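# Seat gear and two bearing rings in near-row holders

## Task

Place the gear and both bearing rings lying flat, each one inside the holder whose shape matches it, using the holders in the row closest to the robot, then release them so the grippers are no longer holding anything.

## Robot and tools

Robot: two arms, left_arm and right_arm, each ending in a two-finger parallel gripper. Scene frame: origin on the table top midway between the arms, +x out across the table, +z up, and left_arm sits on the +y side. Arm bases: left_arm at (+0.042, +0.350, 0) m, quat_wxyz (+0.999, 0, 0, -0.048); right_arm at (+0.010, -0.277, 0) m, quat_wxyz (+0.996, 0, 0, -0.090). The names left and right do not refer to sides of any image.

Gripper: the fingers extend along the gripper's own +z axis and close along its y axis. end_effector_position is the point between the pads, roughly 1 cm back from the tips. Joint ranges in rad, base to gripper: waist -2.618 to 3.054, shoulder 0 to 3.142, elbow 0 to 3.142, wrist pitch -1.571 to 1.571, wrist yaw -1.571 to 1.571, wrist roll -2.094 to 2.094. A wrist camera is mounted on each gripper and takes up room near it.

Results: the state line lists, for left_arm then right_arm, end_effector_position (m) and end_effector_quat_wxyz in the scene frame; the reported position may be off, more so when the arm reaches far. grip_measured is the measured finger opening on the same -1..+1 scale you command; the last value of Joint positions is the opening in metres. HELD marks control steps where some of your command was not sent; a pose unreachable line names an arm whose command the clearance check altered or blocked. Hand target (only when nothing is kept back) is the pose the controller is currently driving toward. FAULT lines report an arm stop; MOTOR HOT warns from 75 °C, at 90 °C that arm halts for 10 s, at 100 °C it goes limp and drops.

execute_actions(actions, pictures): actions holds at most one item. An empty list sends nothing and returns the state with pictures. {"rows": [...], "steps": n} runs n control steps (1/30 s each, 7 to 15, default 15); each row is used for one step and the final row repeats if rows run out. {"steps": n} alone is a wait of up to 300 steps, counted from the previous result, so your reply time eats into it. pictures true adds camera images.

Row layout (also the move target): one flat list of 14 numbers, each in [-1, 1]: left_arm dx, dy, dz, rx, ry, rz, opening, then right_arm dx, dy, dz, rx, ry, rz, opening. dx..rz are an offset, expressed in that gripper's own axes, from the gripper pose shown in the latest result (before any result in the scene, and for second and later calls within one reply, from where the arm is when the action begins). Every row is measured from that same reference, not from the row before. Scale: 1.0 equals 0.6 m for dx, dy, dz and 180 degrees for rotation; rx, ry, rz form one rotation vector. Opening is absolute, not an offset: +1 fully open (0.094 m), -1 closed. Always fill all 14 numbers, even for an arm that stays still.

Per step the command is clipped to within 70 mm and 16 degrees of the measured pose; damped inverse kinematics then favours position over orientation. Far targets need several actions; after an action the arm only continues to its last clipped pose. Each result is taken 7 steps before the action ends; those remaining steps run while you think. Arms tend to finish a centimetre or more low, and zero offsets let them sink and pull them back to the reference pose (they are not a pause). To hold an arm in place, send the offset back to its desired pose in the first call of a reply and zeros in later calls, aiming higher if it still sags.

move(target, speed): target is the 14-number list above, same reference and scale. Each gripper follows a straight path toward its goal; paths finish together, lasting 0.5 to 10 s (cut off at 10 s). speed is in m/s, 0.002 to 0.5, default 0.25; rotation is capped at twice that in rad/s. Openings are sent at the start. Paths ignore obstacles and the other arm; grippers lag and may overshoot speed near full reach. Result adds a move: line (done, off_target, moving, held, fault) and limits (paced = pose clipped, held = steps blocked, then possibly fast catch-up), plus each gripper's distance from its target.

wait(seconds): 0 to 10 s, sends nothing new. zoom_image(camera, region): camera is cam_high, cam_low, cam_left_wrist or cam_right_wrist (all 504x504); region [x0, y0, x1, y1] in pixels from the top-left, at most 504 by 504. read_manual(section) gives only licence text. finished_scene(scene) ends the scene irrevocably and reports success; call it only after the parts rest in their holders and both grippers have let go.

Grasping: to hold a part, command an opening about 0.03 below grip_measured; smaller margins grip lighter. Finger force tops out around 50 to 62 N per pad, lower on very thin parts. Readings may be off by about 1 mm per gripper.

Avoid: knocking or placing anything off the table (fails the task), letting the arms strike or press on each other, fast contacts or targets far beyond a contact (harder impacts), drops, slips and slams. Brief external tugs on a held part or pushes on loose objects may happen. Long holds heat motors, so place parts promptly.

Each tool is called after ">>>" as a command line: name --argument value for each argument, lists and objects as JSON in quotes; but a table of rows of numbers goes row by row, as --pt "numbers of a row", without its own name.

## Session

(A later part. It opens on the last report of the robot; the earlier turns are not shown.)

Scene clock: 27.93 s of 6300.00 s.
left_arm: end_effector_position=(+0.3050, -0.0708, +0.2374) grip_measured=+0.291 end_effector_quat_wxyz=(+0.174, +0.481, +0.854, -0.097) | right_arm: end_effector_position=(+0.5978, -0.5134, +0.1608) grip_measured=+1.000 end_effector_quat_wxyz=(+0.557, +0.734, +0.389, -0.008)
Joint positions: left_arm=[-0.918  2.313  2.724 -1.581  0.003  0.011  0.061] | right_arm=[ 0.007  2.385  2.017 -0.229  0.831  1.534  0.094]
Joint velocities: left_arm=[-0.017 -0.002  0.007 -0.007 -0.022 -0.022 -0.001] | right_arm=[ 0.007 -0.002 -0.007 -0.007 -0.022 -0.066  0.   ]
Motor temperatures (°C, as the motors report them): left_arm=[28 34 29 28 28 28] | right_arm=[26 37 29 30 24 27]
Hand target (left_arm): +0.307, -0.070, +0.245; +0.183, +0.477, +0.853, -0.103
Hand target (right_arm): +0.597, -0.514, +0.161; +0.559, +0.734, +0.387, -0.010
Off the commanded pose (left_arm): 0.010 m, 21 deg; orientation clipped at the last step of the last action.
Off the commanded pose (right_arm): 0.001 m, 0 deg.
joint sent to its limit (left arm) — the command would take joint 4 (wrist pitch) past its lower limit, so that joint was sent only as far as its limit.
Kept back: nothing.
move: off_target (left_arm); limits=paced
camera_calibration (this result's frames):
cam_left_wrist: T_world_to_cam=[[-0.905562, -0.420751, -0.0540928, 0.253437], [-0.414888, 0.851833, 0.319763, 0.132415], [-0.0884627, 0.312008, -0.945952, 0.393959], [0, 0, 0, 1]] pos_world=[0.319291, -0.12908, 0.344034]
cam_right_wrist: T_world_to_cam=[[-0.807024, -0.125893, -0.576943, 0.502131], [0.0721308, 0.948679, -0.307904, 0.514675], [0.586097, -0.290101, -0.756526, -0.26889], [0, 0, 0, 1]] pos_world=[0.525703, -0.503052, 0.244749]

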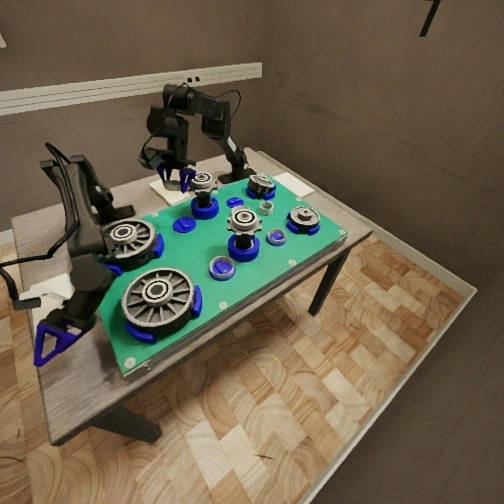

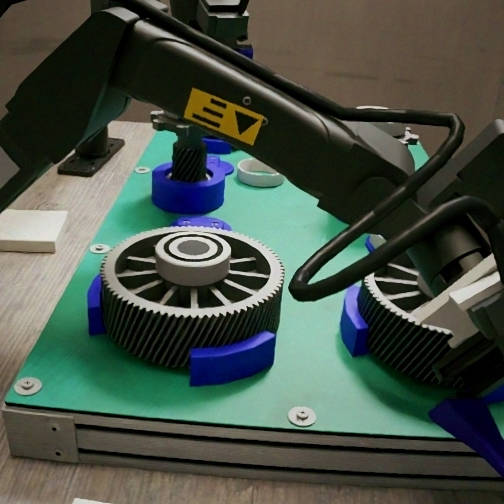

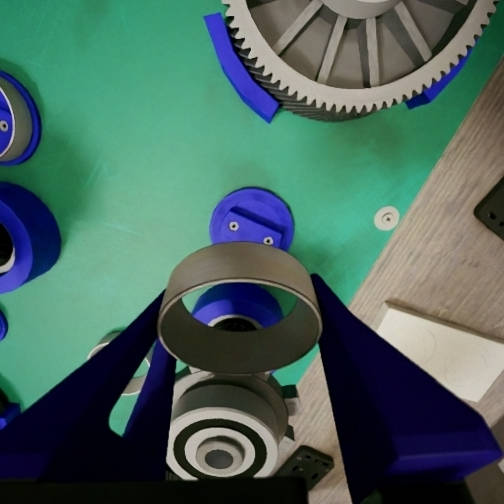

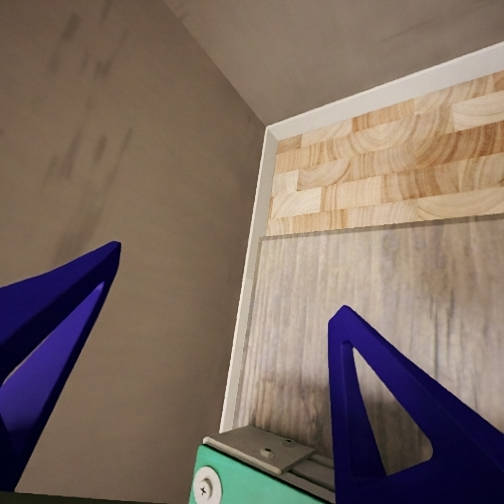

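>>> move --target '[0.318,0.187,-0.17,-0.065,0.116,-0.322,0.24,0,0,0,0,0,0,1]'

Scene clock: 30.87 s of 6300.00 s.
left_arm: end_effector_position=(+0.2896, +0.1677, +0.2475) grip_measured=+0.291 end_effector_quat_wxyz=(+0.079, +0.010, +0.995, -0.057) | right_arm: end_effector_position=(+0.5987, -0.5127, +0.1603) grip_measured=+1.000 end_effector_quat_wxyz=(+0.556, +0.734, +0.390, -0.005)
Joint positions: left_arm=[-0.543  1.614  1.82  -1.581 -0.002 -0.618  0.061] | right_arm=[ 0.007  2.385  2.017 -0.229  0.824  1.534  0.094]
Joint velocities: left_arm=[-0.002  0.002 -0.007  0.037  0.037  0.022 -0.001] | right_arm=[-0.002 -0.007 -0.022  0.051  0.037  0.081  0.   ]
Motor temperatures (°C, as the motors report them): left_arm=[28 34 29 28 28 28] | right_arm=[26 37 29 30 24 27]
Hand target (left_arm): +0.287, +0.172, +0.251; +0.081, +0.002, +0.995, -0.061
Hand target (right_arm): +0.598, -0.513, +0.161; +0.557, +0.734, +0.389, -0.008
Off the commanded pose (left_arm): 0.010 m, 11 deg.
Off the commanded pose (right_arm): 0.001 m, 0 deg.
joint sent to its limit (left arm) — the command would take joint 4 (wrist pitch) past its lower limit, so that joint was sent only as far as its limit.
Kept back: nothing.
move: off_target (left_arm)
camera_calibration (this result's frames):
cam_left_wrist: T_world_to_cam=[[-0.149349, -0.985015, 0.0862529, 0.181235], [-0.835375, 0.172366, 0.521956, 0.105256], [-0.529002, 0.00590018, -0.8486, 0.482458], [0, 0, 0, 1]] pos_world=[0.370217, 0.15753, 0.338843]
cam_right_wrist: T_world_to_cam=[[-0.805916, -0.128281, -0.577965, 0.500909], [0.0669409, 0.950237, -0.304251, 0.517125], [0.588233, -0.28389, -0.757224, -0.267571], [0, 0, 0, 1]] pos_world=[0.526468, -0.503094, 0.244233]

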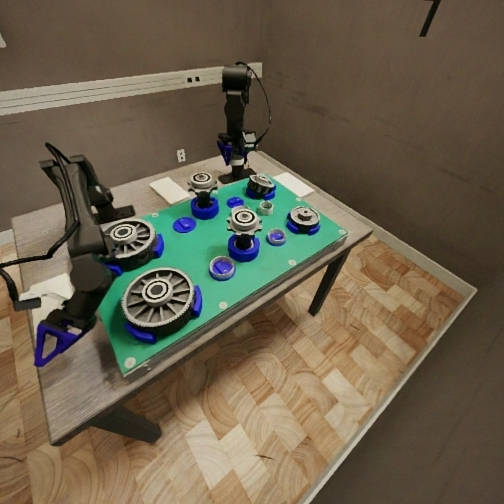

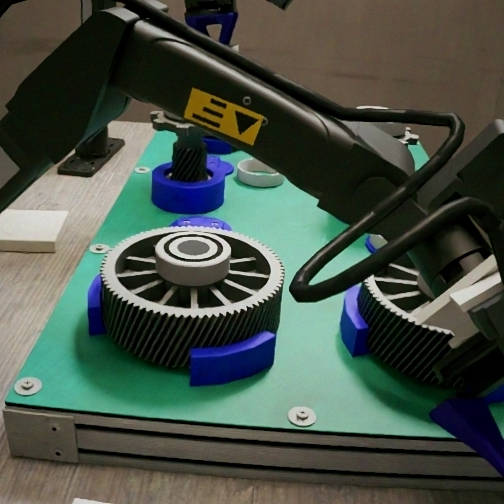

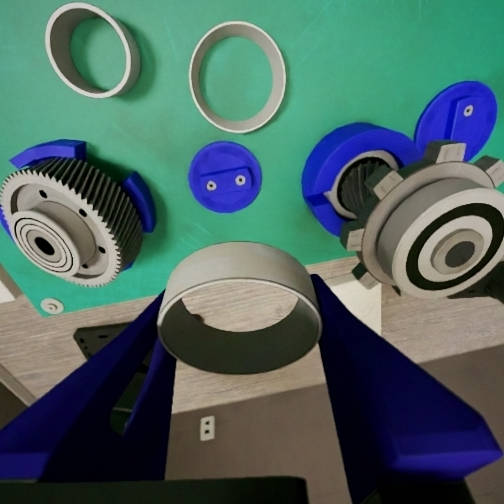

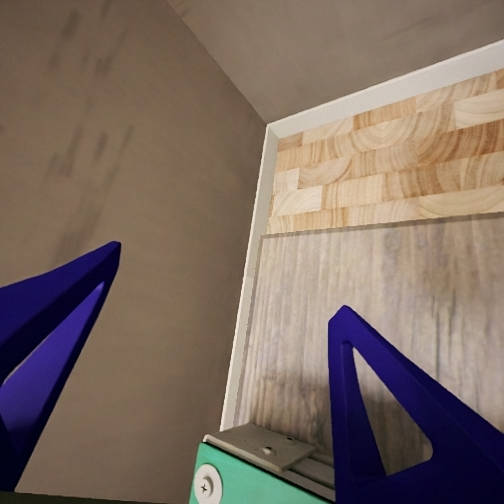

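>>> move --target '[0.032,0.028,0.233,-0.036,0.05,-0.006,0.24,0,0,0,0,0,0,1]' --speed 0.2

Scene clock: 32.50 s of 6300.00 s.
left_arm: end_effector_position=(+0.2897, +0.1673, +0.1043) grip_measured=+0.291 end_effector_quat_wxyz=(-0.010, +0.009, +1.000, +0.007) | right_arm: end_effector_position=(+0.5996, -0.5120, +0.1598) grip_measured=+1.000 end_effector_quat_wxyz=(+0.555, +0.734, +0.392, -0.003)
Joint positions: left_arm=[-0.543  1.733  1.388 -1.249 -0.001 -0.621  0.061] | right_arm=[ 0.007  2.385  2.017 -0.229  0.817  1.534  0.094]
Joint velocities: left_arm=[-0.002  0.022 -0.007  0.022  0.007  0.007 -0.   ] | right_arm=[ 0.002 -0.002 -0.002 -0.081  0.037  0.066  0.   ]
Motor temperatures (°C, as the motors report them): left_arm=[28 34 29 28 28 28] | right_arm=[26 37 29 30 24 27]
Hand target (left_arm): +0.293, +0.166, +0.106; +0.001, +0.002, +1.000, -0.000
Hand target (right_arm): +0.599, -0.513, +0.160; +0.556, +0.734, +0.390, -0.005
Off the commanded pose (left_arm): 0.004 m, 2 deg.
Off the commanded pose (right_arm): 0.001 m, 0 deg.
Kept back: nothing.
move: done
camera_calibration (this result's frames):
cam_left_wrist: T_world_to_cam=[[-0.140239, -0.989979, -0.0165944, 0.20218], [-0.729183, 0.0919282, 0.678116, 0.146537], [-0.669795, 0.107199, -0.734767, 0.373019], [0, 0, 0, 1]] pos_world=[0.385052, 0.146695, 0.178068]
cam_right_wrist: T_world_to_cam=[[-0.804794, -0.13066, -0.578994, 0.499686], [0.0617398, 0.951751, -0.300596, 0.519564], [0.590334, -0.277665, -0.757897, -0.266234], [0, 0, 0, 1]] pos_world=[0.527234, -0.50313, 0.243717]

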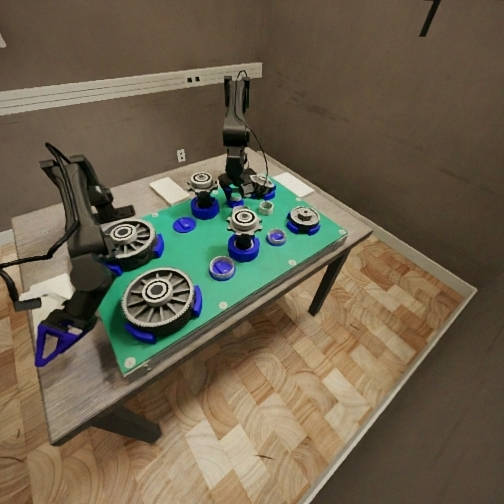

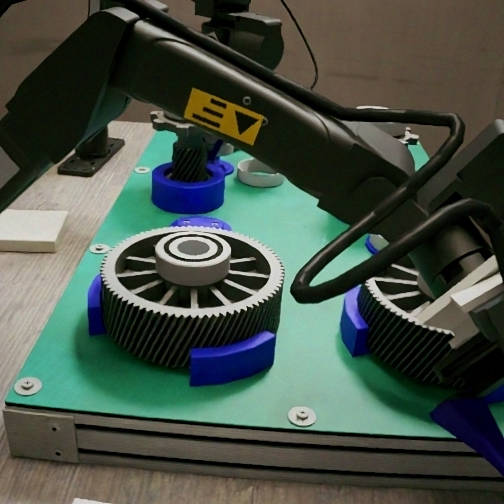

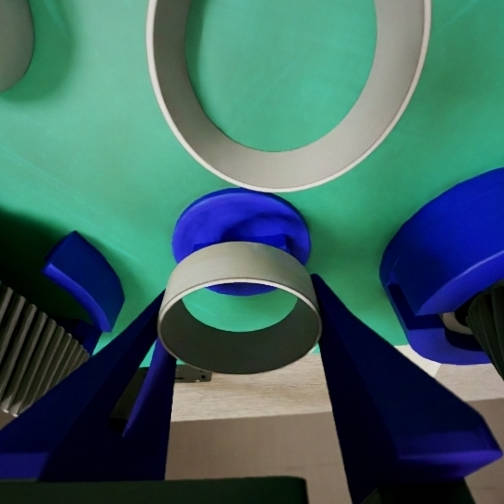

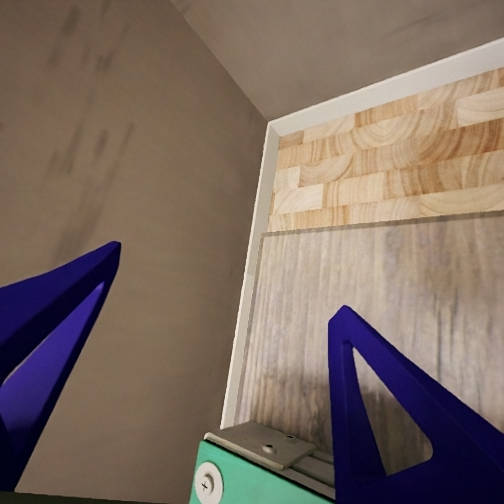

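>>> move --target '[-0.008,0,0.05,0,-0.006,0,0.24,0,0,0,0,0,0,1]' --speed 0.03

Scene clock: 33.97 s of 6300.00 s.
left_arm: end_effector_position=(+0.2902, +0.1673, +0.0822) grip_measured=+0.291 end_effector_quat_wxyz=(-0.007, +0.009, +1.000, +0.007) | right_arm: end_effector_position=(+0.6004, -0.5113, +0.1593) grip_measured=+1.000 end_effector_quat_wxyz=(+0.554, +0.734, +0.394, -0.000)
Joint positions: left_arm=[-0.543  1.743  1.311 -1.158 -0.002 -0.621  0.061] | right_arm=[ 0.007  2.385  2.017 -0.229  0.81   1.534  0.094]
Joint velocities: left_arm=[-0.007  0.002  0.007 -0.037 -0.022 -0.022  0.   ] | right_arm=[-0.007 -0.002 -0.002 -0.066  0.051 -0.095  0.   ]
Motor temperatures (°C, as the motors report them): left_arm=[28 34 29 28 28 28] | right_arm=[26 37 29 30 24 27]
Hand target (left_arm): +0.294, +0.167, +0.074; -0.000, +0.009, +1.000, +0.007
Hand target (right_arm): +0.600, -0.512, +0.160; +0.555, +0.734, +0.392, -0.003
Off the commanded pose (left_arm): 0.009 m, 1 deg.
Off the commanded pose (right_arm): 0.001 m, 0 deg.
Kept back: nothing.
move: done
camera_calibration (this result's frames):
cam_left_wrist: T_world_to_cam=[[-0.140203, -0.989995, -0.0159294, 0.20176], [-0.732074, 0.0928169, 0.674873, 0.16293], [-0.666642, 0.10628, -0.737762, 0.356589], [0, 0, 0, 1]] pos_world=[0.385281, 0.14672, 0.156335]
cam_right_wrist: T_world_to_cam=[[-0.803658, -0.133028, -0.580032, 0.498461], [0.0565278, 0.953222, -0.296939, 0.521992], [0.5924, -0.271425, -0.758545, -0.264878], [0, 0, 0, 1]] pos_world=[0.528, -0.50316, 0.243201]

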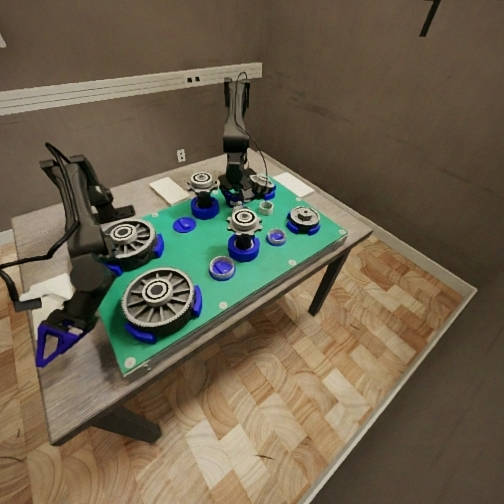

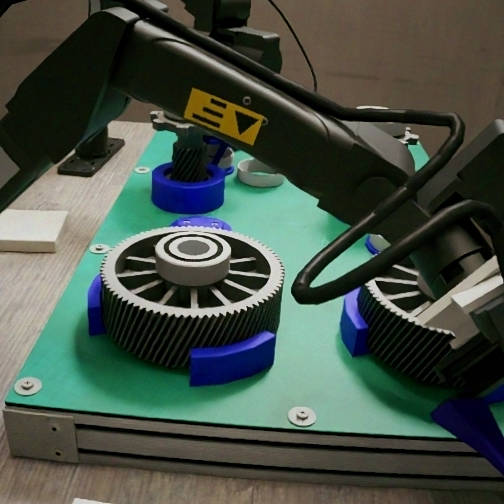

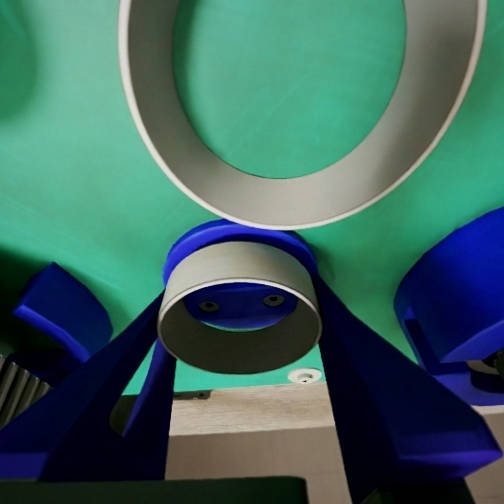

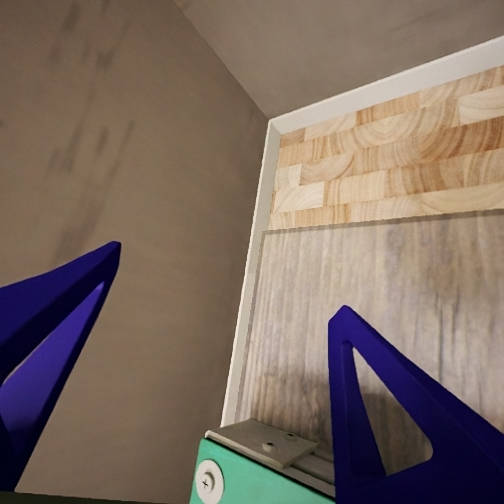

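>>> move --target '[-0.01,0,0.02,0,0,0,0.24,0,0,0,0,0,0,1]' --speed 0.02

>>> move --target '[0,0,0,0,0,0,0.8,0,0,0,0,0,0,1]'

>>> move --target '[-0.03,0,-0.13,0,0,0,0.8,0,0,0,0,0,0,1]'

Scene clock: 35.10 s of 6300.00 s.
left_arm: end_effector_position=(+0.2902, +0.1673, +0.0822) grip_measured=+0.291 end_effector_quat_wxyz=(-0.007, +0.009, +1.000, +0.007) | right_arm: end_effector_position=(+0.6013, -0.5106, +0.1588) grip_measured=+1.000 end_effector_quat_wxyz=(+0.552, +0.733, +0.396, +0.002)
Joint positions: left_arm=[-0.543  1.743  1.311 -1.158 -0.002 -0.62   0.061] | right_arm=[ 0.007  2.385  2.017 -0.229  0.803  1.534  0.094]
Joint velocities: left_arm=[-0.002 -0.002 -0.002  0.051 -0.007  0.022  0.   ] | right_arm=[ 0.002 -0.012 -0.012 -0.051 -0.007 -0.022  0.   ]
Motor temperatures (°C, as the motors report them): left_arm=[28 33 29 28 28 28] | right_arm=[26 37 29 30 24 27]
Hand target (left_arm): +0.296, +0.167, +0.071; -0.008, +0.009, +1.000, +0.007
Hand target (right_arm): +0.600, -0.511, +0.159; +0.554, +0.734, +0.394, -0.000
Off the commanded pose (left_arm): 0.013 m, 0 deg.
Off the commanded pose (right_arm): 0.001 m, 0 deg.
Kept back: nothing.
move: off_target (left_arm)
camera_calibration (this result's frames):
cam_left_wrist: T_world_to_cam=[[-0.140958, -0.989888, -0.015917, 0.20196], [-0.731996, 0.0933828, 0.674879, 0.162812], [-0.666568, 0.106781, -0.737757, 0.356483], [0, 0, 0, 1]] pos_world=[0.385266, 0.146649, 0.156334]
cam_right_wrist: T_world_to_cam=[[-0.802508, -0.135386, -0.581078, 0.497235], [0.0513052, 0.954649, -0.29328, 0.52441], [0.594431, -0.265172, -0.759168, -0.263506], [0, 0, 0, 1]] pos_world=[0.528766, -0.503183, 0.242686]

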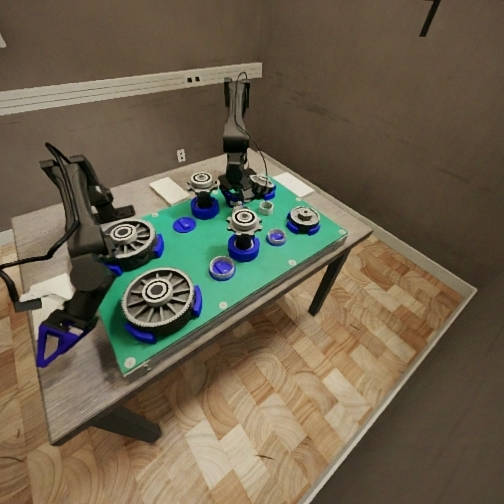

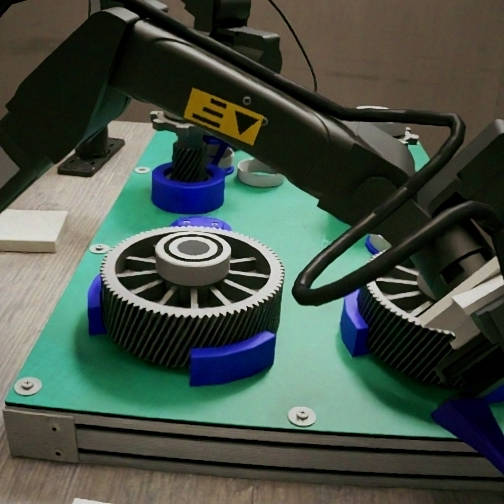

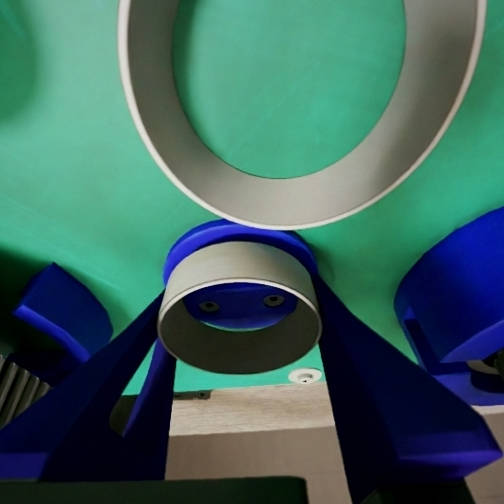

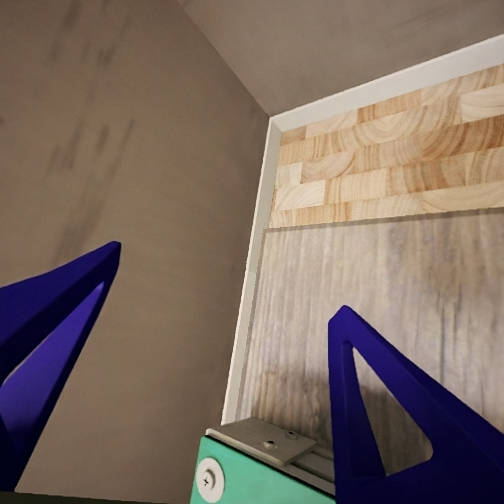

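Scene clock: 35.60 s of 6300.00 s.
left_arm: end_effector_position=(+0.2900, +0.1675, +0.0819) grip_measured=+0.798 end_effector_quat_wxyz=(-0.008, +0.009, +1.000, +0.007) | right_arm: end_effector_position=(+0.6022, -0.5099, +0.1583) grip_measured=+1.000 end_effector_quat_wxyz=(+0.551, +0.733, +0.398, +0.005)
Joint positions: left_arm=[-0.543  1.744  1.311 -1.159 -0.002 -0.62   0.084] | right_arm=[ 0.007  2.385  2.017 -0.229  0.796  1.535  0.094]
Joint velocities: left_arm=[ 0.012 -0.012  0.017 -0.037 -0.037 -0.037  0.   ] | right_arm=[ 0.002 -0.012 -0.002  0.022  0.007  0.007  0.   ]
Motor temperatures (°C, as the motors report them): left_arm=[28 33 29 28 28 28] | right_arm=[26 38 29 30 24 27]
Hand target (left_arm): +0.290, +0.167, +0.082; -0.007, +0.009, +1.000, +0.007
Hand target (right_arm): +0.601, -0.511, +0.159; +0.552, +0.734, +0.396, +0.003
Off the commanded pose (left_arm): 0.000 m, 0 deg.
Off the commanded pose (right_arm): 0.001 m, 0 deg.
Kept back: nothing.
move: done
camera_calibration (this result's frames):
cam_left_wrist: T_world_to_cam=[[-0.140983, -0.989869, -0.016827, 0.202185], [-0.730962, 0.0926145, 0.676105, 0.162483], [-0.667697, 0.107619, -0.736613, 0.356232], [0, 0, 0, 1]] pos_world=[0.385128, 0.146751, 0.155952]
cam_right_wrist: T_world_to_cam=[[-0.801186, -0.137514, -0.582401, 0.496066], [0.0463041, 0.956075, -0.289442, 0.52667], [0.596621, -0.258864, -0.759626, -0.262234], [0, 0, 0, 1]] pos_world=[0.529508, -0.503203, 0.24215]

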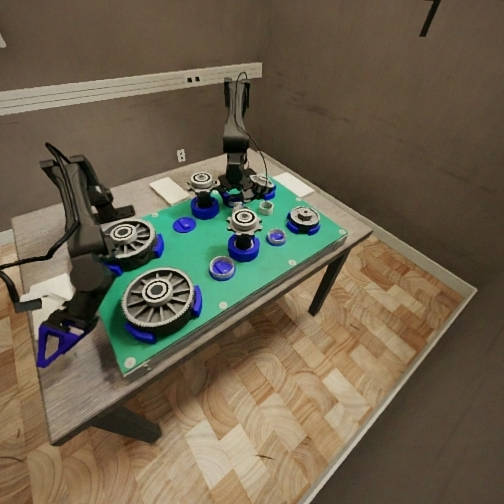

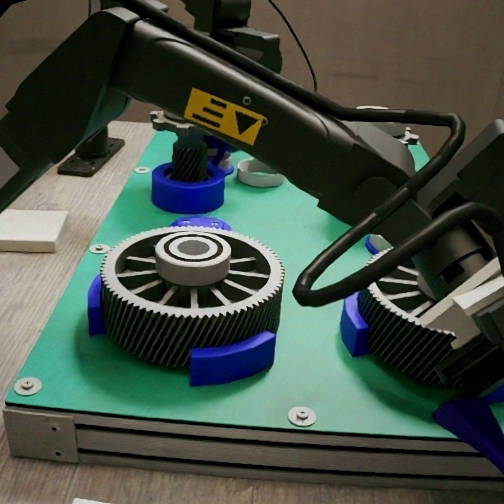

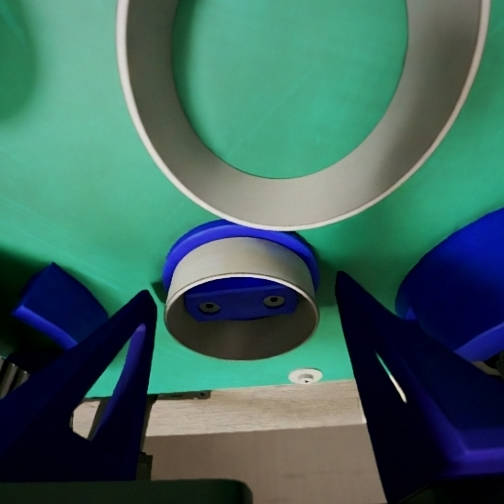

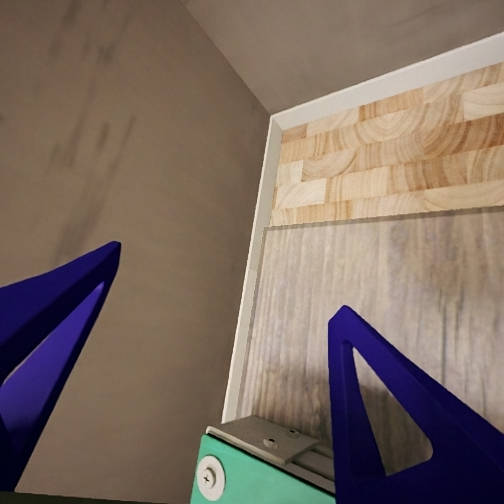

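Scene clock: 36.70 s of 6300.00 s.
left_arm: end_effector_position=(+0.3063, +0.1659, +0.1555) grip_measured=+0.798 end_effector_quat_wxyz=(-0.010, +0.009, +1.000, +0.009) | right_arm: end_effector_position=(+0.6030, -0.5092, +0.1578) grip_measured=+1.000 end_effector_quat_wxyz=(+0.550, +0.733, +0.400, +0.008)
Joint positions: left_arm=[-0.518  1.791  1.66  -1.466 -0.003 -0.595  0.084] | right_arm=[ 0.007  2.385  2.017 -0.229  0.79   1.535  0.094]
Joint velocities: left_arm=[-0.007 -0.012 -0.002  0.051 -0.095 -0.037 -0.   ] | right_arm=[ 0.002 -0.017 -0.017  0.007 -0.066  0.037  0.   ]
Motor temperatures (°C, as the motors report them): left_arm=[28 33 29 28 28 28] | right_arm=[26 38 29 30 24 27]
Hand target (left_arm): +0.309, +0.167, +0.160; -0.008, +0.010, +1.000, +0.007
Hand target (right_arm): +0.602, -0.510, +0.158; +0.551, +0.733, +0.398, +0.005
Off the commanded pose (left_arm): 0.005 m, 0 deg.
Off the commanded pose (right_arm): 0.001 m, 0 deg.
Kept back: nothing.
move: done
camera_calibration (this result's frames):
cam_left_wrist: T_world_to_cam=[[-0.140304, -0.98992, -0.0193043, 0.204323], [-0.728911, 0.0900761, 0.678657, 0.124181], [-0.670077, 0.109289, -0.734202, 0.421545], [0, 0, 0, 1]] pos_world=[0.401652, 0.145007, 0.229167]
cam_right_wrist: T_world_to_cam=[[-0.800009, -0.139848, -0.583463, 0.494837], [0.0410605, 0.957415, -0.285779, 0.529066], [0.598582, -0.252583, -0.760198, -0.260825], [0, 0, 0, 1]] pos_world=[0.530276, -0.503214, 0.241636]

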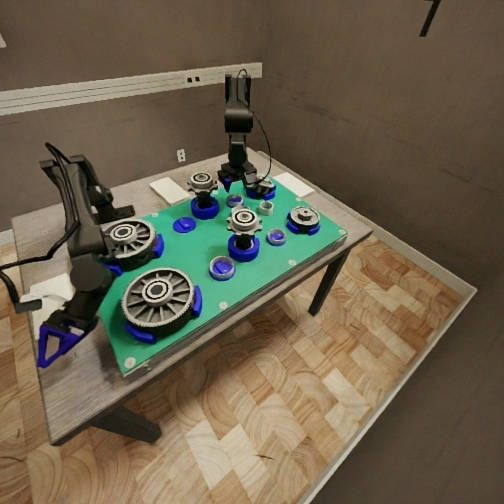

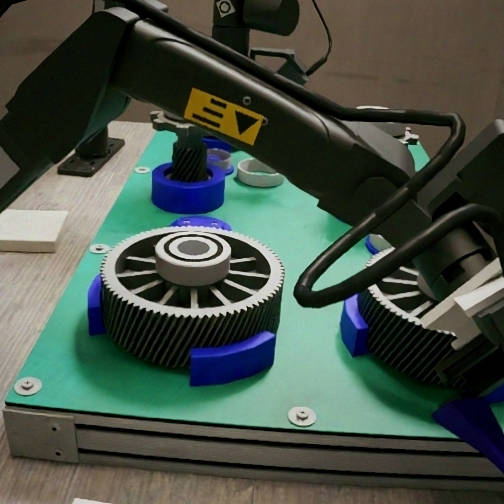

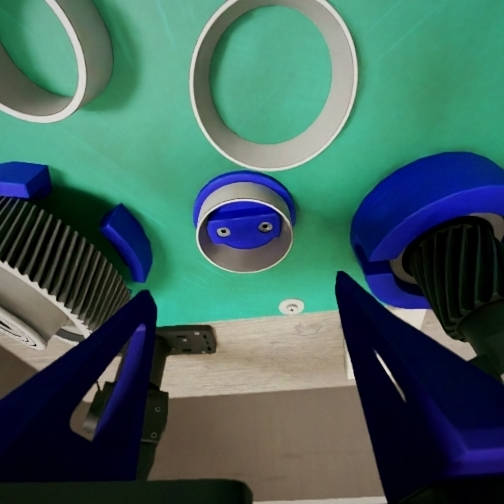

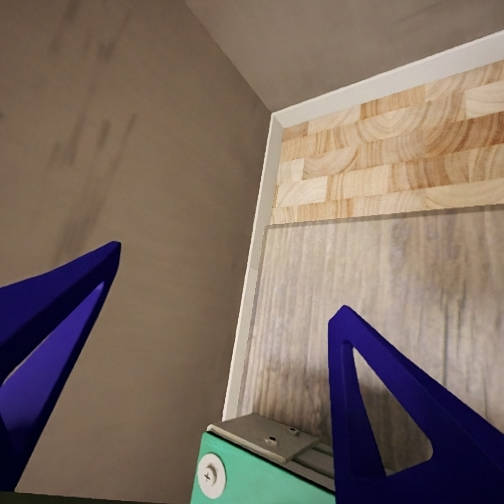

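>>> move --target '[-0.112,-0.045,0.065,0,-0.006,-0.12,0.95,0,0,0,0,0,0,1]'

>>> move --target '[0,0,0.065,0,0,0,0.95,0,0,0,0,0,0,1]' --speed 0.06

Scene clock: 38.30 s of 6300.00 s.
left_arm: end_effector_position=(+0.3617, +0.1379, +0.1105) grip_measured=+0.948 end_effector_quat_wxyz=(-0.016, -0.168, +0.985, +0.017) | right_arm: end_effector_position=(+0.6038, -0.5085, +0.1573) grip_measured=+1.000 end_effector_quat_wxyz=(+0.549, +0.733, +0.402, +0.010)
Joint positions: left_arm=[-0.494  2.056  1.841 -1.404 -0.003 -0.928  0.092] | right_arm=[ 0.007  2.385  2.017 -0.229  0.783  1.535  0.094]
Joint velocities: left_arm=[-0.007  0.007 -0.012  0.051 -0.066 -0.037 -0.   ] | right_arm=[ 0.002 -0.012  0.007 -0.037  0.007 -0.081  0.   ]
Motor temperatures (°C, as the motors report them): left_arm=[28 33 29 28 28 28] | right_arm=[26 38 29 30 24 27]
Hand target (left_arm): +0.372, +0.138, +0.116; +0.001, -0.179, +0.984, +0.010
Hand target (right_arm): +0.603, -0.509, +0.158; +0.550, +0.733, +0.400, +0.008
Off the commanded pose (left_arm): 0.011 m, 2 deg.
Off the commanded pose (right_arm): 0.001 m, 0 deg.
Kept back: nothing.
move: off_target (left_arm)
camera_calibration (this result's frames):
cam_left_wrist: T_world_to_cam=[[0.213201, -0.976151, -0.0409308, 0.056158], [-0.705538, -0.182806, 0.684688, 0.226198], [-0.675841, -0.117098, -0.727686, 0.461319], [0, 0, 0, 1]] pos_world=[0.459396, 0.150189, 0.183119]
cam_right_wrist: T_world_to_cam=[[-0.798884, -0.142043, -0.584472, 0.493675], [0.036099, 0.958641, -0.282318, 0.531318], [0.600401, -0.246638, -0.760716, -0.259479], [0, 0, 0, 1]] pos_world=[0.531001, -0.503218, 0.241151]

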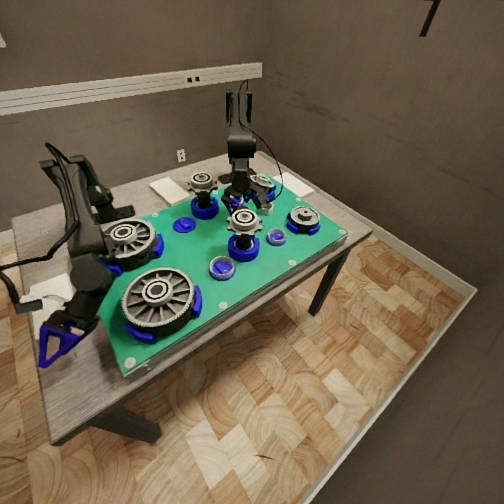

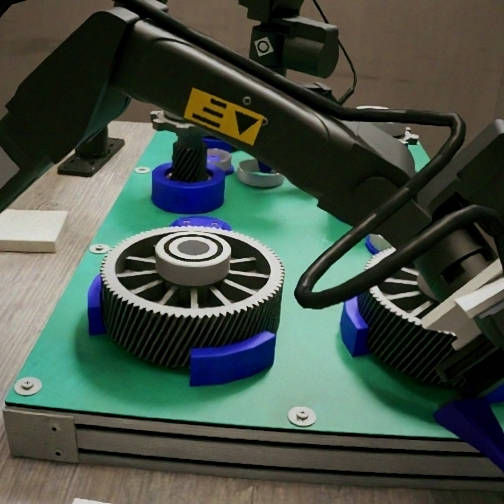

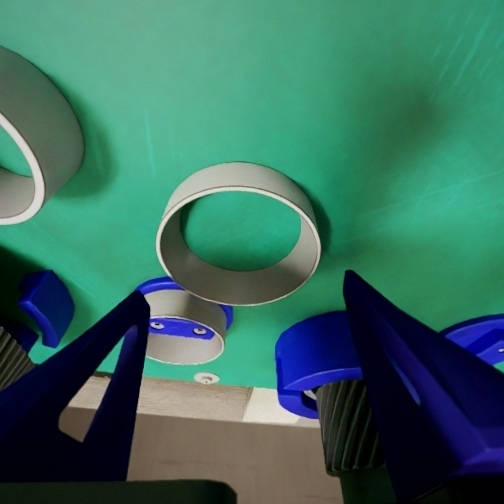

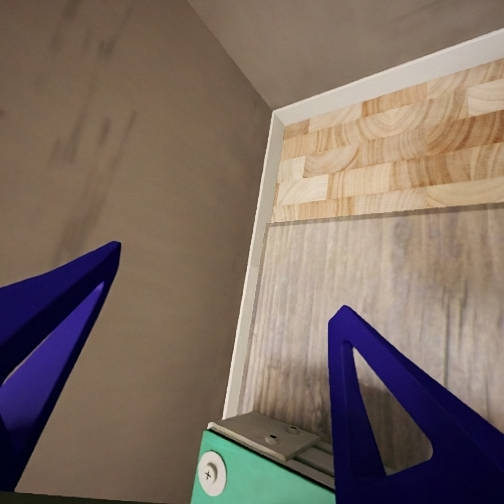

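Scene clock: 39.23 s of 6300.00 s.
left_arm: end_effector_position=(+0.3589, +0.1395, +0.0811) grip_measured=+0.948 end_effector_quat_wxyz=(-0.019, -0.168, +0.985, +0.019) | right_arm: end_effector_position=(+0.6047, -0.5078, +0.1568) grip_measured=+1.000 end_effector_quat_wxyz=(+0.547, +0.733, +0.403, +0.013)
Joint positions: left_arm=[-0.494  2.054  1.721 -1.292 -0.002 -0.928  0.092] | right_arm=[ 0.007  2.385  2.017 -0.229  0.776  1.535  0.094]
Joint velocities: left_arm=[-0.012 -0.007 -0.012  0.007  0.022 -0.037  0.001] | right_arm=[ 0.007 -0.017 -0.007 -0.066 -0.081  0.037  0.   ]
Motor temperatures (°C, as the motors report them): left_arm=[28 33 29 28 28 28] | right_arm=[26 38 29 30 24 27]
Hand target (left_arm): +0.360, +0.138, +0.072; -0.016, -0.168, +0.985, +0.018
Hand target (right_arm): +0.604, -0.508, +0.157; +0.549, +0.733, +0.402, +0.010
Off the commanded pose (left_arm): 0.010 m, 0 deg.
Off the commanded pose (right_arm): 0.001 m, 0 deg.
Kept back: nothing.
move: done
camera_calibration (this result's frames):
cam_left_wrist: T_world_to_cam=[[0.213358, -0.975933, -0.0450961, 0.0573924], [-0.70111, -0.185095, 0.688611, 0.243079], [-0.680385, -0.115303, -0.723728, 0.439262], [0, 0, 0, 1]] pos_world=[0.457047, 0.151652, 0.153108]
cam_right_wrist: T_world_to_cam=[[-0.79768, -0.144356, -0.585549, 0.492444], [0.0308363, 0.959897, -0.278652, 0.533692], [0.602292, -0.240332, -0.761239, -0.258036], [0, 0, 0, 1]] pos_world=[0.531769, -0.503216, 0.240637]

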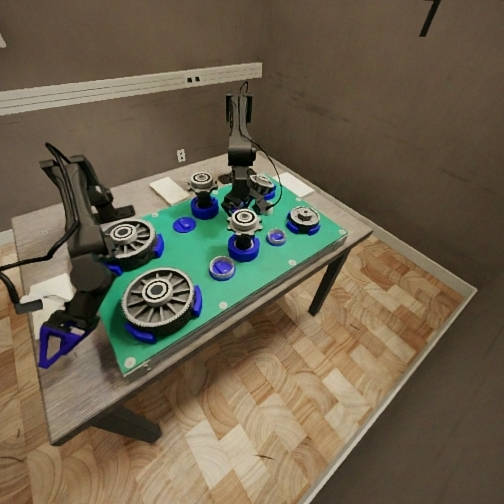

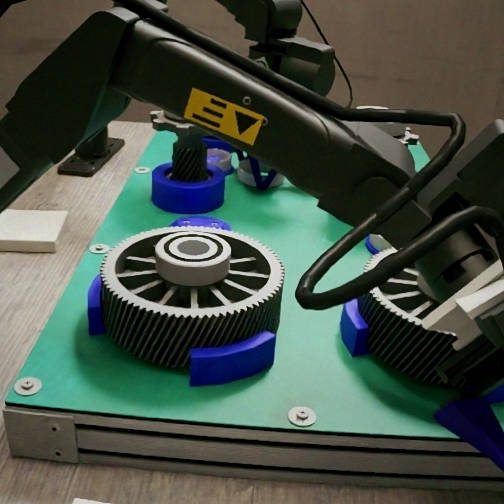

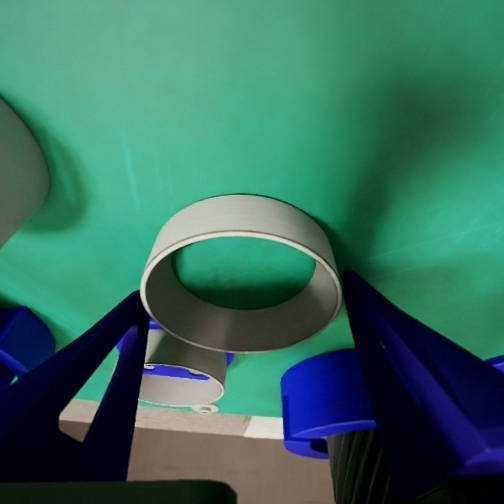

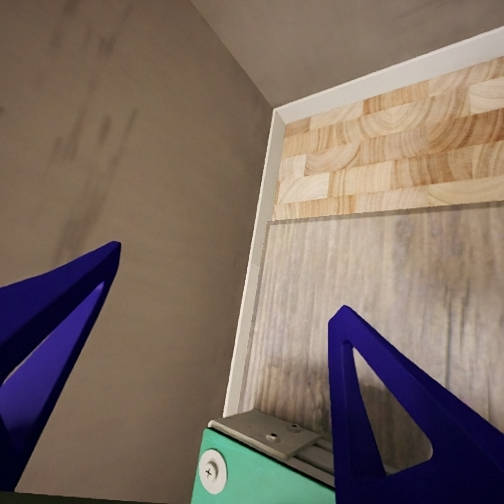

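>>> move --target '[-0.03,-0.004,0.008,0.01,-0.016,0,0.95,0,0,0,0,0,0,1]' --speed 0.05

>>> move --target '[0,0,0,0,0,0,0.51,0,0,0,0,0,0,1]'

>>> move --target '[0,0,-0.18,0,0,0.11,0.51,0,0,0,0,0,0,1]'

Scene clock: 40.60 s of 6300.00 s.
left_arm: end_effector_position=(+0.3738, +0.1380, +0.0797) grip_measured=+0.948 end_effector_quat_wxyz=(+0.003, -0.169, +0.986, +0.004) | right_arm: end_effector_position=(+0.6055, -0.5070, +0.1564) grip_measured=+1.000 end_effector_quat_wxyz=(+0.546, +0.733, +0.405, +0.015)
Joint positions: left_arm=[-0.48   2.054  1.717 -1.234 -0.01  -0.915  0.092] | right_arm=[ 0.007  2.385  2.017 -0.229  0.769  1.535  0.094]
Joint velocities: left_arm=[-0.007  0.002  0.007 -0.037  0.095 -0.125 -0.001] | right_arm=[ 0.002 -0.007  0.007 -0.037 -0.051  0.051  0.   ]
Motor temperatures (°C, as the motors report them): left_arm=[28 33 29 28 28 28] | right_arm=[26 38 29 30 24 27]
Hand target (left_arm): +0.376, +0.143, +0.076; +0.008, -0.169, +0.986, +0.008
Hand target (right_arm): +0.605, -0.508, +0.157; +0.547, +0.733, +0.403, +0.013
Off the commanded pose (left_arm): 0.007 m, 1 deg.
Off the commanded pose (right_arm): 0.001 m, 0 deg.
Kept back: nothing.
move: done
camera_calibration (this result's frames):
cam_left_wrist: T_world_to_cam=[[0.215662, -0.976395, -0.0119575, 0.0492279], [-0.733974, -0.170169, 0.657514, 0.26688], [-0.644028, -0.133024, -0.753347, 0.439372], [0, 0, 0, 1]] pos_world=[0.468234, 0.151928, 0.156111]
cam_right_wrist: T_world_to_cam=[[-0.796308, -0.146432, -0.5869, 0.491274], [0.0257947, 0.961153, -0.274807, 0.53591], [0.604341, -0.23397, -0.761597, -0.256694], [0, 0, 0, 1]] pos_world=[0.532513, -0.503212, 0.240103]

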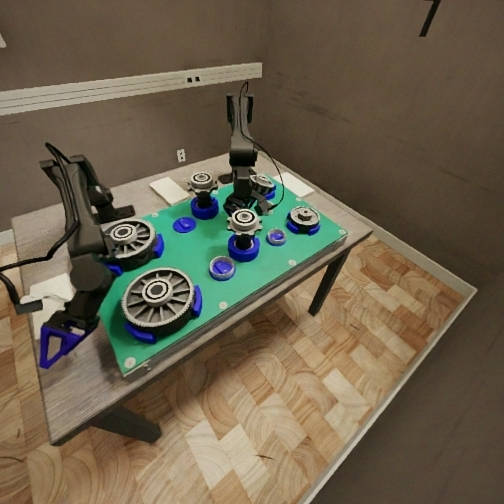

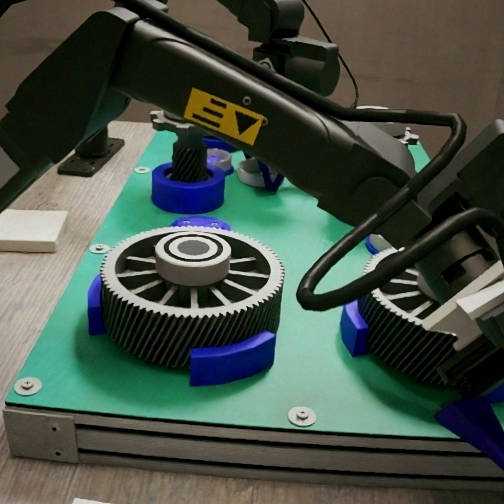

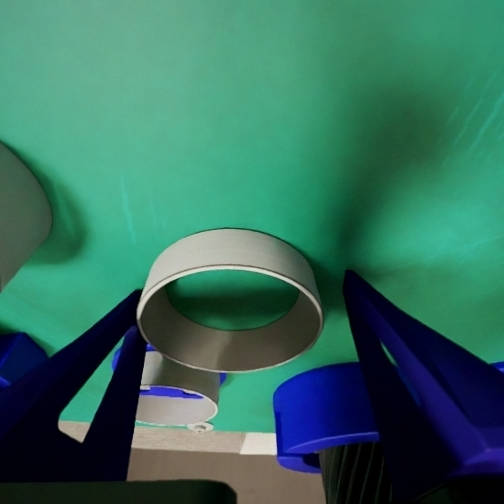

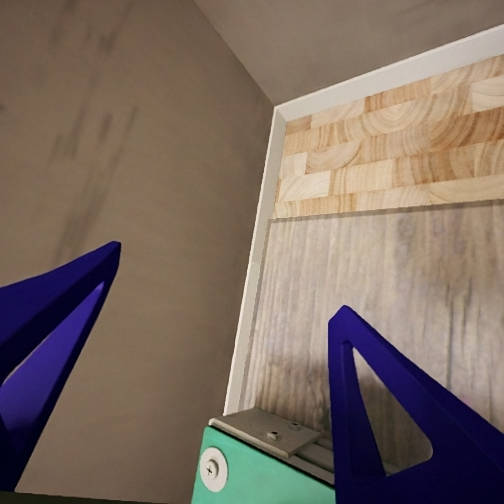

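Scene clock: 41.10 s of 6300.00 s.
left_arm: end_effector_position=(+0.3739, +0.1376, +0.0797) grip_measured=+0.570 end_effector_quat_wxyz=(+0.003, -0.169, +0.986, +0.003) | right_arm: end_effector_position=(+0.6063, -0.5063, +0.1559) grip_measured=+1.000 end_effector_quat_wxyz=(+0.545, +0.733, +0.407, +0.018)
Joint positions: left_arm=[-0.48   2.054  1.717 -1.233 -0.009 -0.915  0.074] | right_arm=[ 0.007  2.385  2.017 -0.229  0.763  1.535  0.094]
Joint velocities: left_arm=[ 0.002 -0.012 -0.017 -0.022  0.007 -0.022  0.   ] | right_arm=[-0.007 -0.002 -0.007  0.051 -0.095 -0.037  0.   ]
Motor temperatures (°C, as the motors report them): left_arm=[28 33 29 28 28 28] | right_arm=[26 38 29 30 24 27]
Hand target (left_arm): +0.374, +0.138, +0.080; +0.003, -0.169, +0.986, +0.004
Hand target (right_arm): +0.605, -0.507, +0.156; +0.546, +0.733, +0.405, +0.015
Off the commanded pose (left_arm): 0.000 m, 0 deg.
Off the commanded pose (right_arm): 0.001 m, 0 deg.
Kept back: nothing.
move: done
camera_calibration (this result's frames):
cam_left_wrist: T_world_to_cam=[[0.215663, -0.976416, -0.0100715, 0.0486866], [-0.734059, -0.168918, 0.657742, 0.266724], [-0.643931, -0.134458, -0.753176, 0.439524], [0, 0, 0, 1]] pos_world=[0.468315, 0.15169, 0.156093]
cam_right_wrist: T_world_to_cam=[[-0.795215, -0.148468, -0.58787, 0.490178], [0.0211002, 0.962194, -0.271547, 0.538001], [0.605961, -0.228342, -0.762018, -0.255381], [0, 0, 0, 1]] pos_world=[0.533196, -0.5032, 0.239648]

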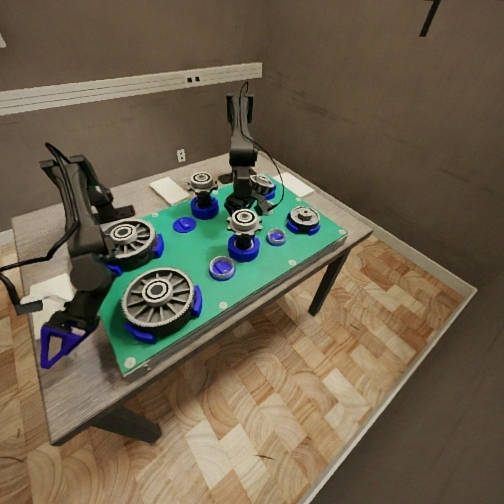

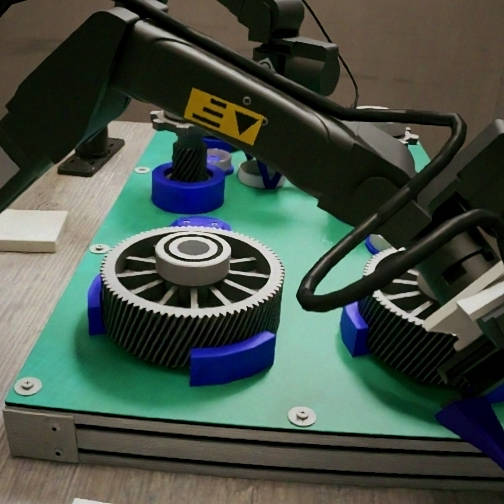

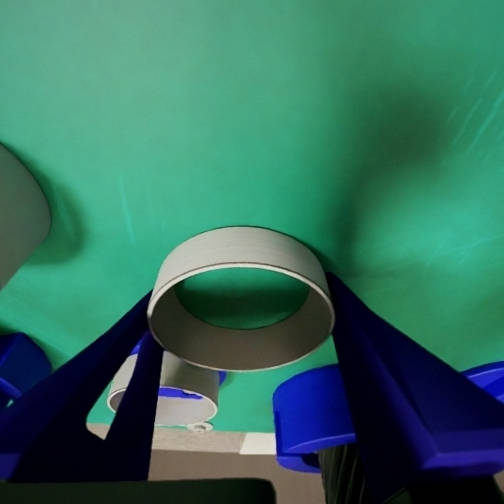

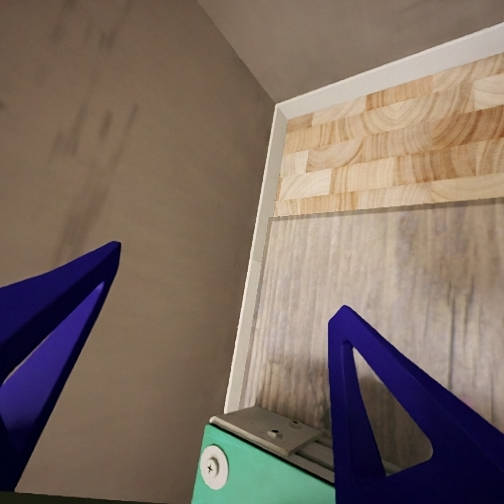

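Scene clock: 42.37 s of 6300.00 s.
left_arm: end_effector_position=(+0.3721, +0.1386, +0.1738) grip_measured=+0.570 end_effector_quat_wxyz=(+0.017, -0.003, +1.000, -0.006) | right_arm: end_effector_position=(+0.6071, -0.5056, +0.1555) grip_measured=+1.000 end_effector_quat_wxyz=(+0.543, +0.733, +0.409, +0.020)
Joint positions: left_arm=[-0.48   2.045  2.08  -1.571 -0.008 -0.581  0.074] | right_arm=[ 0.007  2.385  2.017 -0.229  0.756  1.535  0.094]
Joint velocities: left_arm=[ 0.002  0.022 -0.002 -0.007  0.007  0.022  0.   ] | right_arm=[ 0.007  0.012  0.002  0.051  0.022 -0.125  0.   ]
Motor temperatures (°C, as the motors report them): left_arm=[28 34 29 28 28 28] | right_arm=[26 38 29 30 24 27]
Hand target (left_arm): +0.373, +0.139, +0.187; +0.030, +0.003, +0.999, -0.014
Hand target (right_arm): +0.606, -0.506, +0.156; +0.545, +0.733, +0.407, +0.018
Off the commanded pose (left_arm): 0.014 m, 2 deg.
Off the commanded pose (right_arm): 0.001 m, 0 deg.
joint sent to its limit (left arm) — the command would take joint 4 (wrist pitch) past its lower limit, so that joint was sent only as far as its limit.
Kept back: nothing.
move: off_target (left_arm)
camera_calibration (this result's frames):
cam_left_wrist: T_world_to_cam=[[-0.116413, -0.993196, 0.00324522, 0.174623], [-0.765718, 0.0918302, 0.636587, 0.183031], [-0.632553, 0.071622, -0.771198, 0.479755], [0, 0, 0, 1]] pos_world=[0.463949, 0.122266, 0.252904]
cam_right_wrist: T_world_to_cam=[[-0.793972, -0.150747, -0.588968, 0.488944], [0.0158105, 0.963323, -0.267878, 0.540342], [0.607749, -0.221999, -0.762468, -0.253888], [0, 0, 0, 1]] pos_world=[0.533965, -0.50318, 0.239136]

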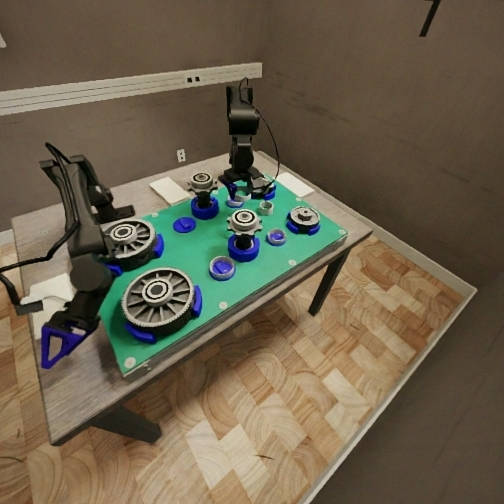

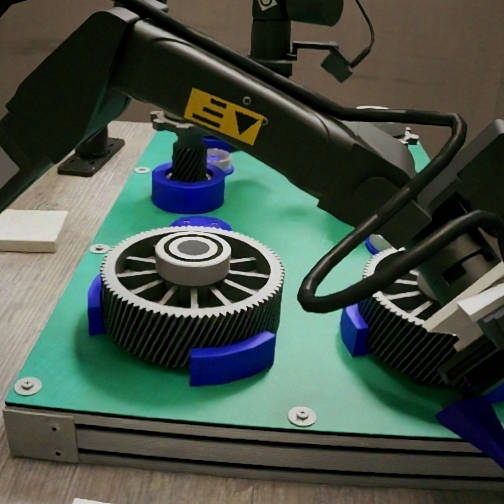

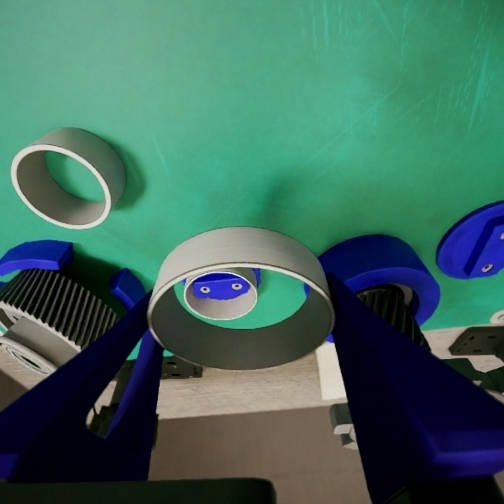

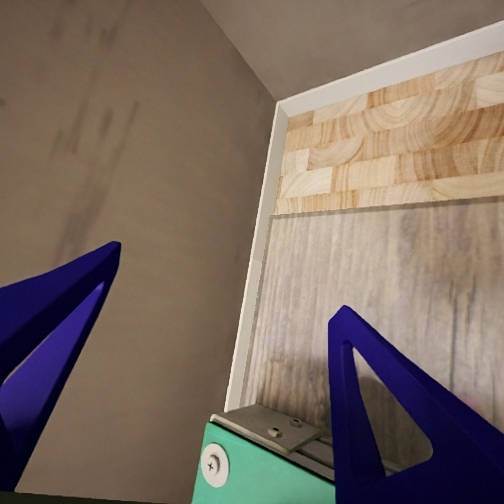

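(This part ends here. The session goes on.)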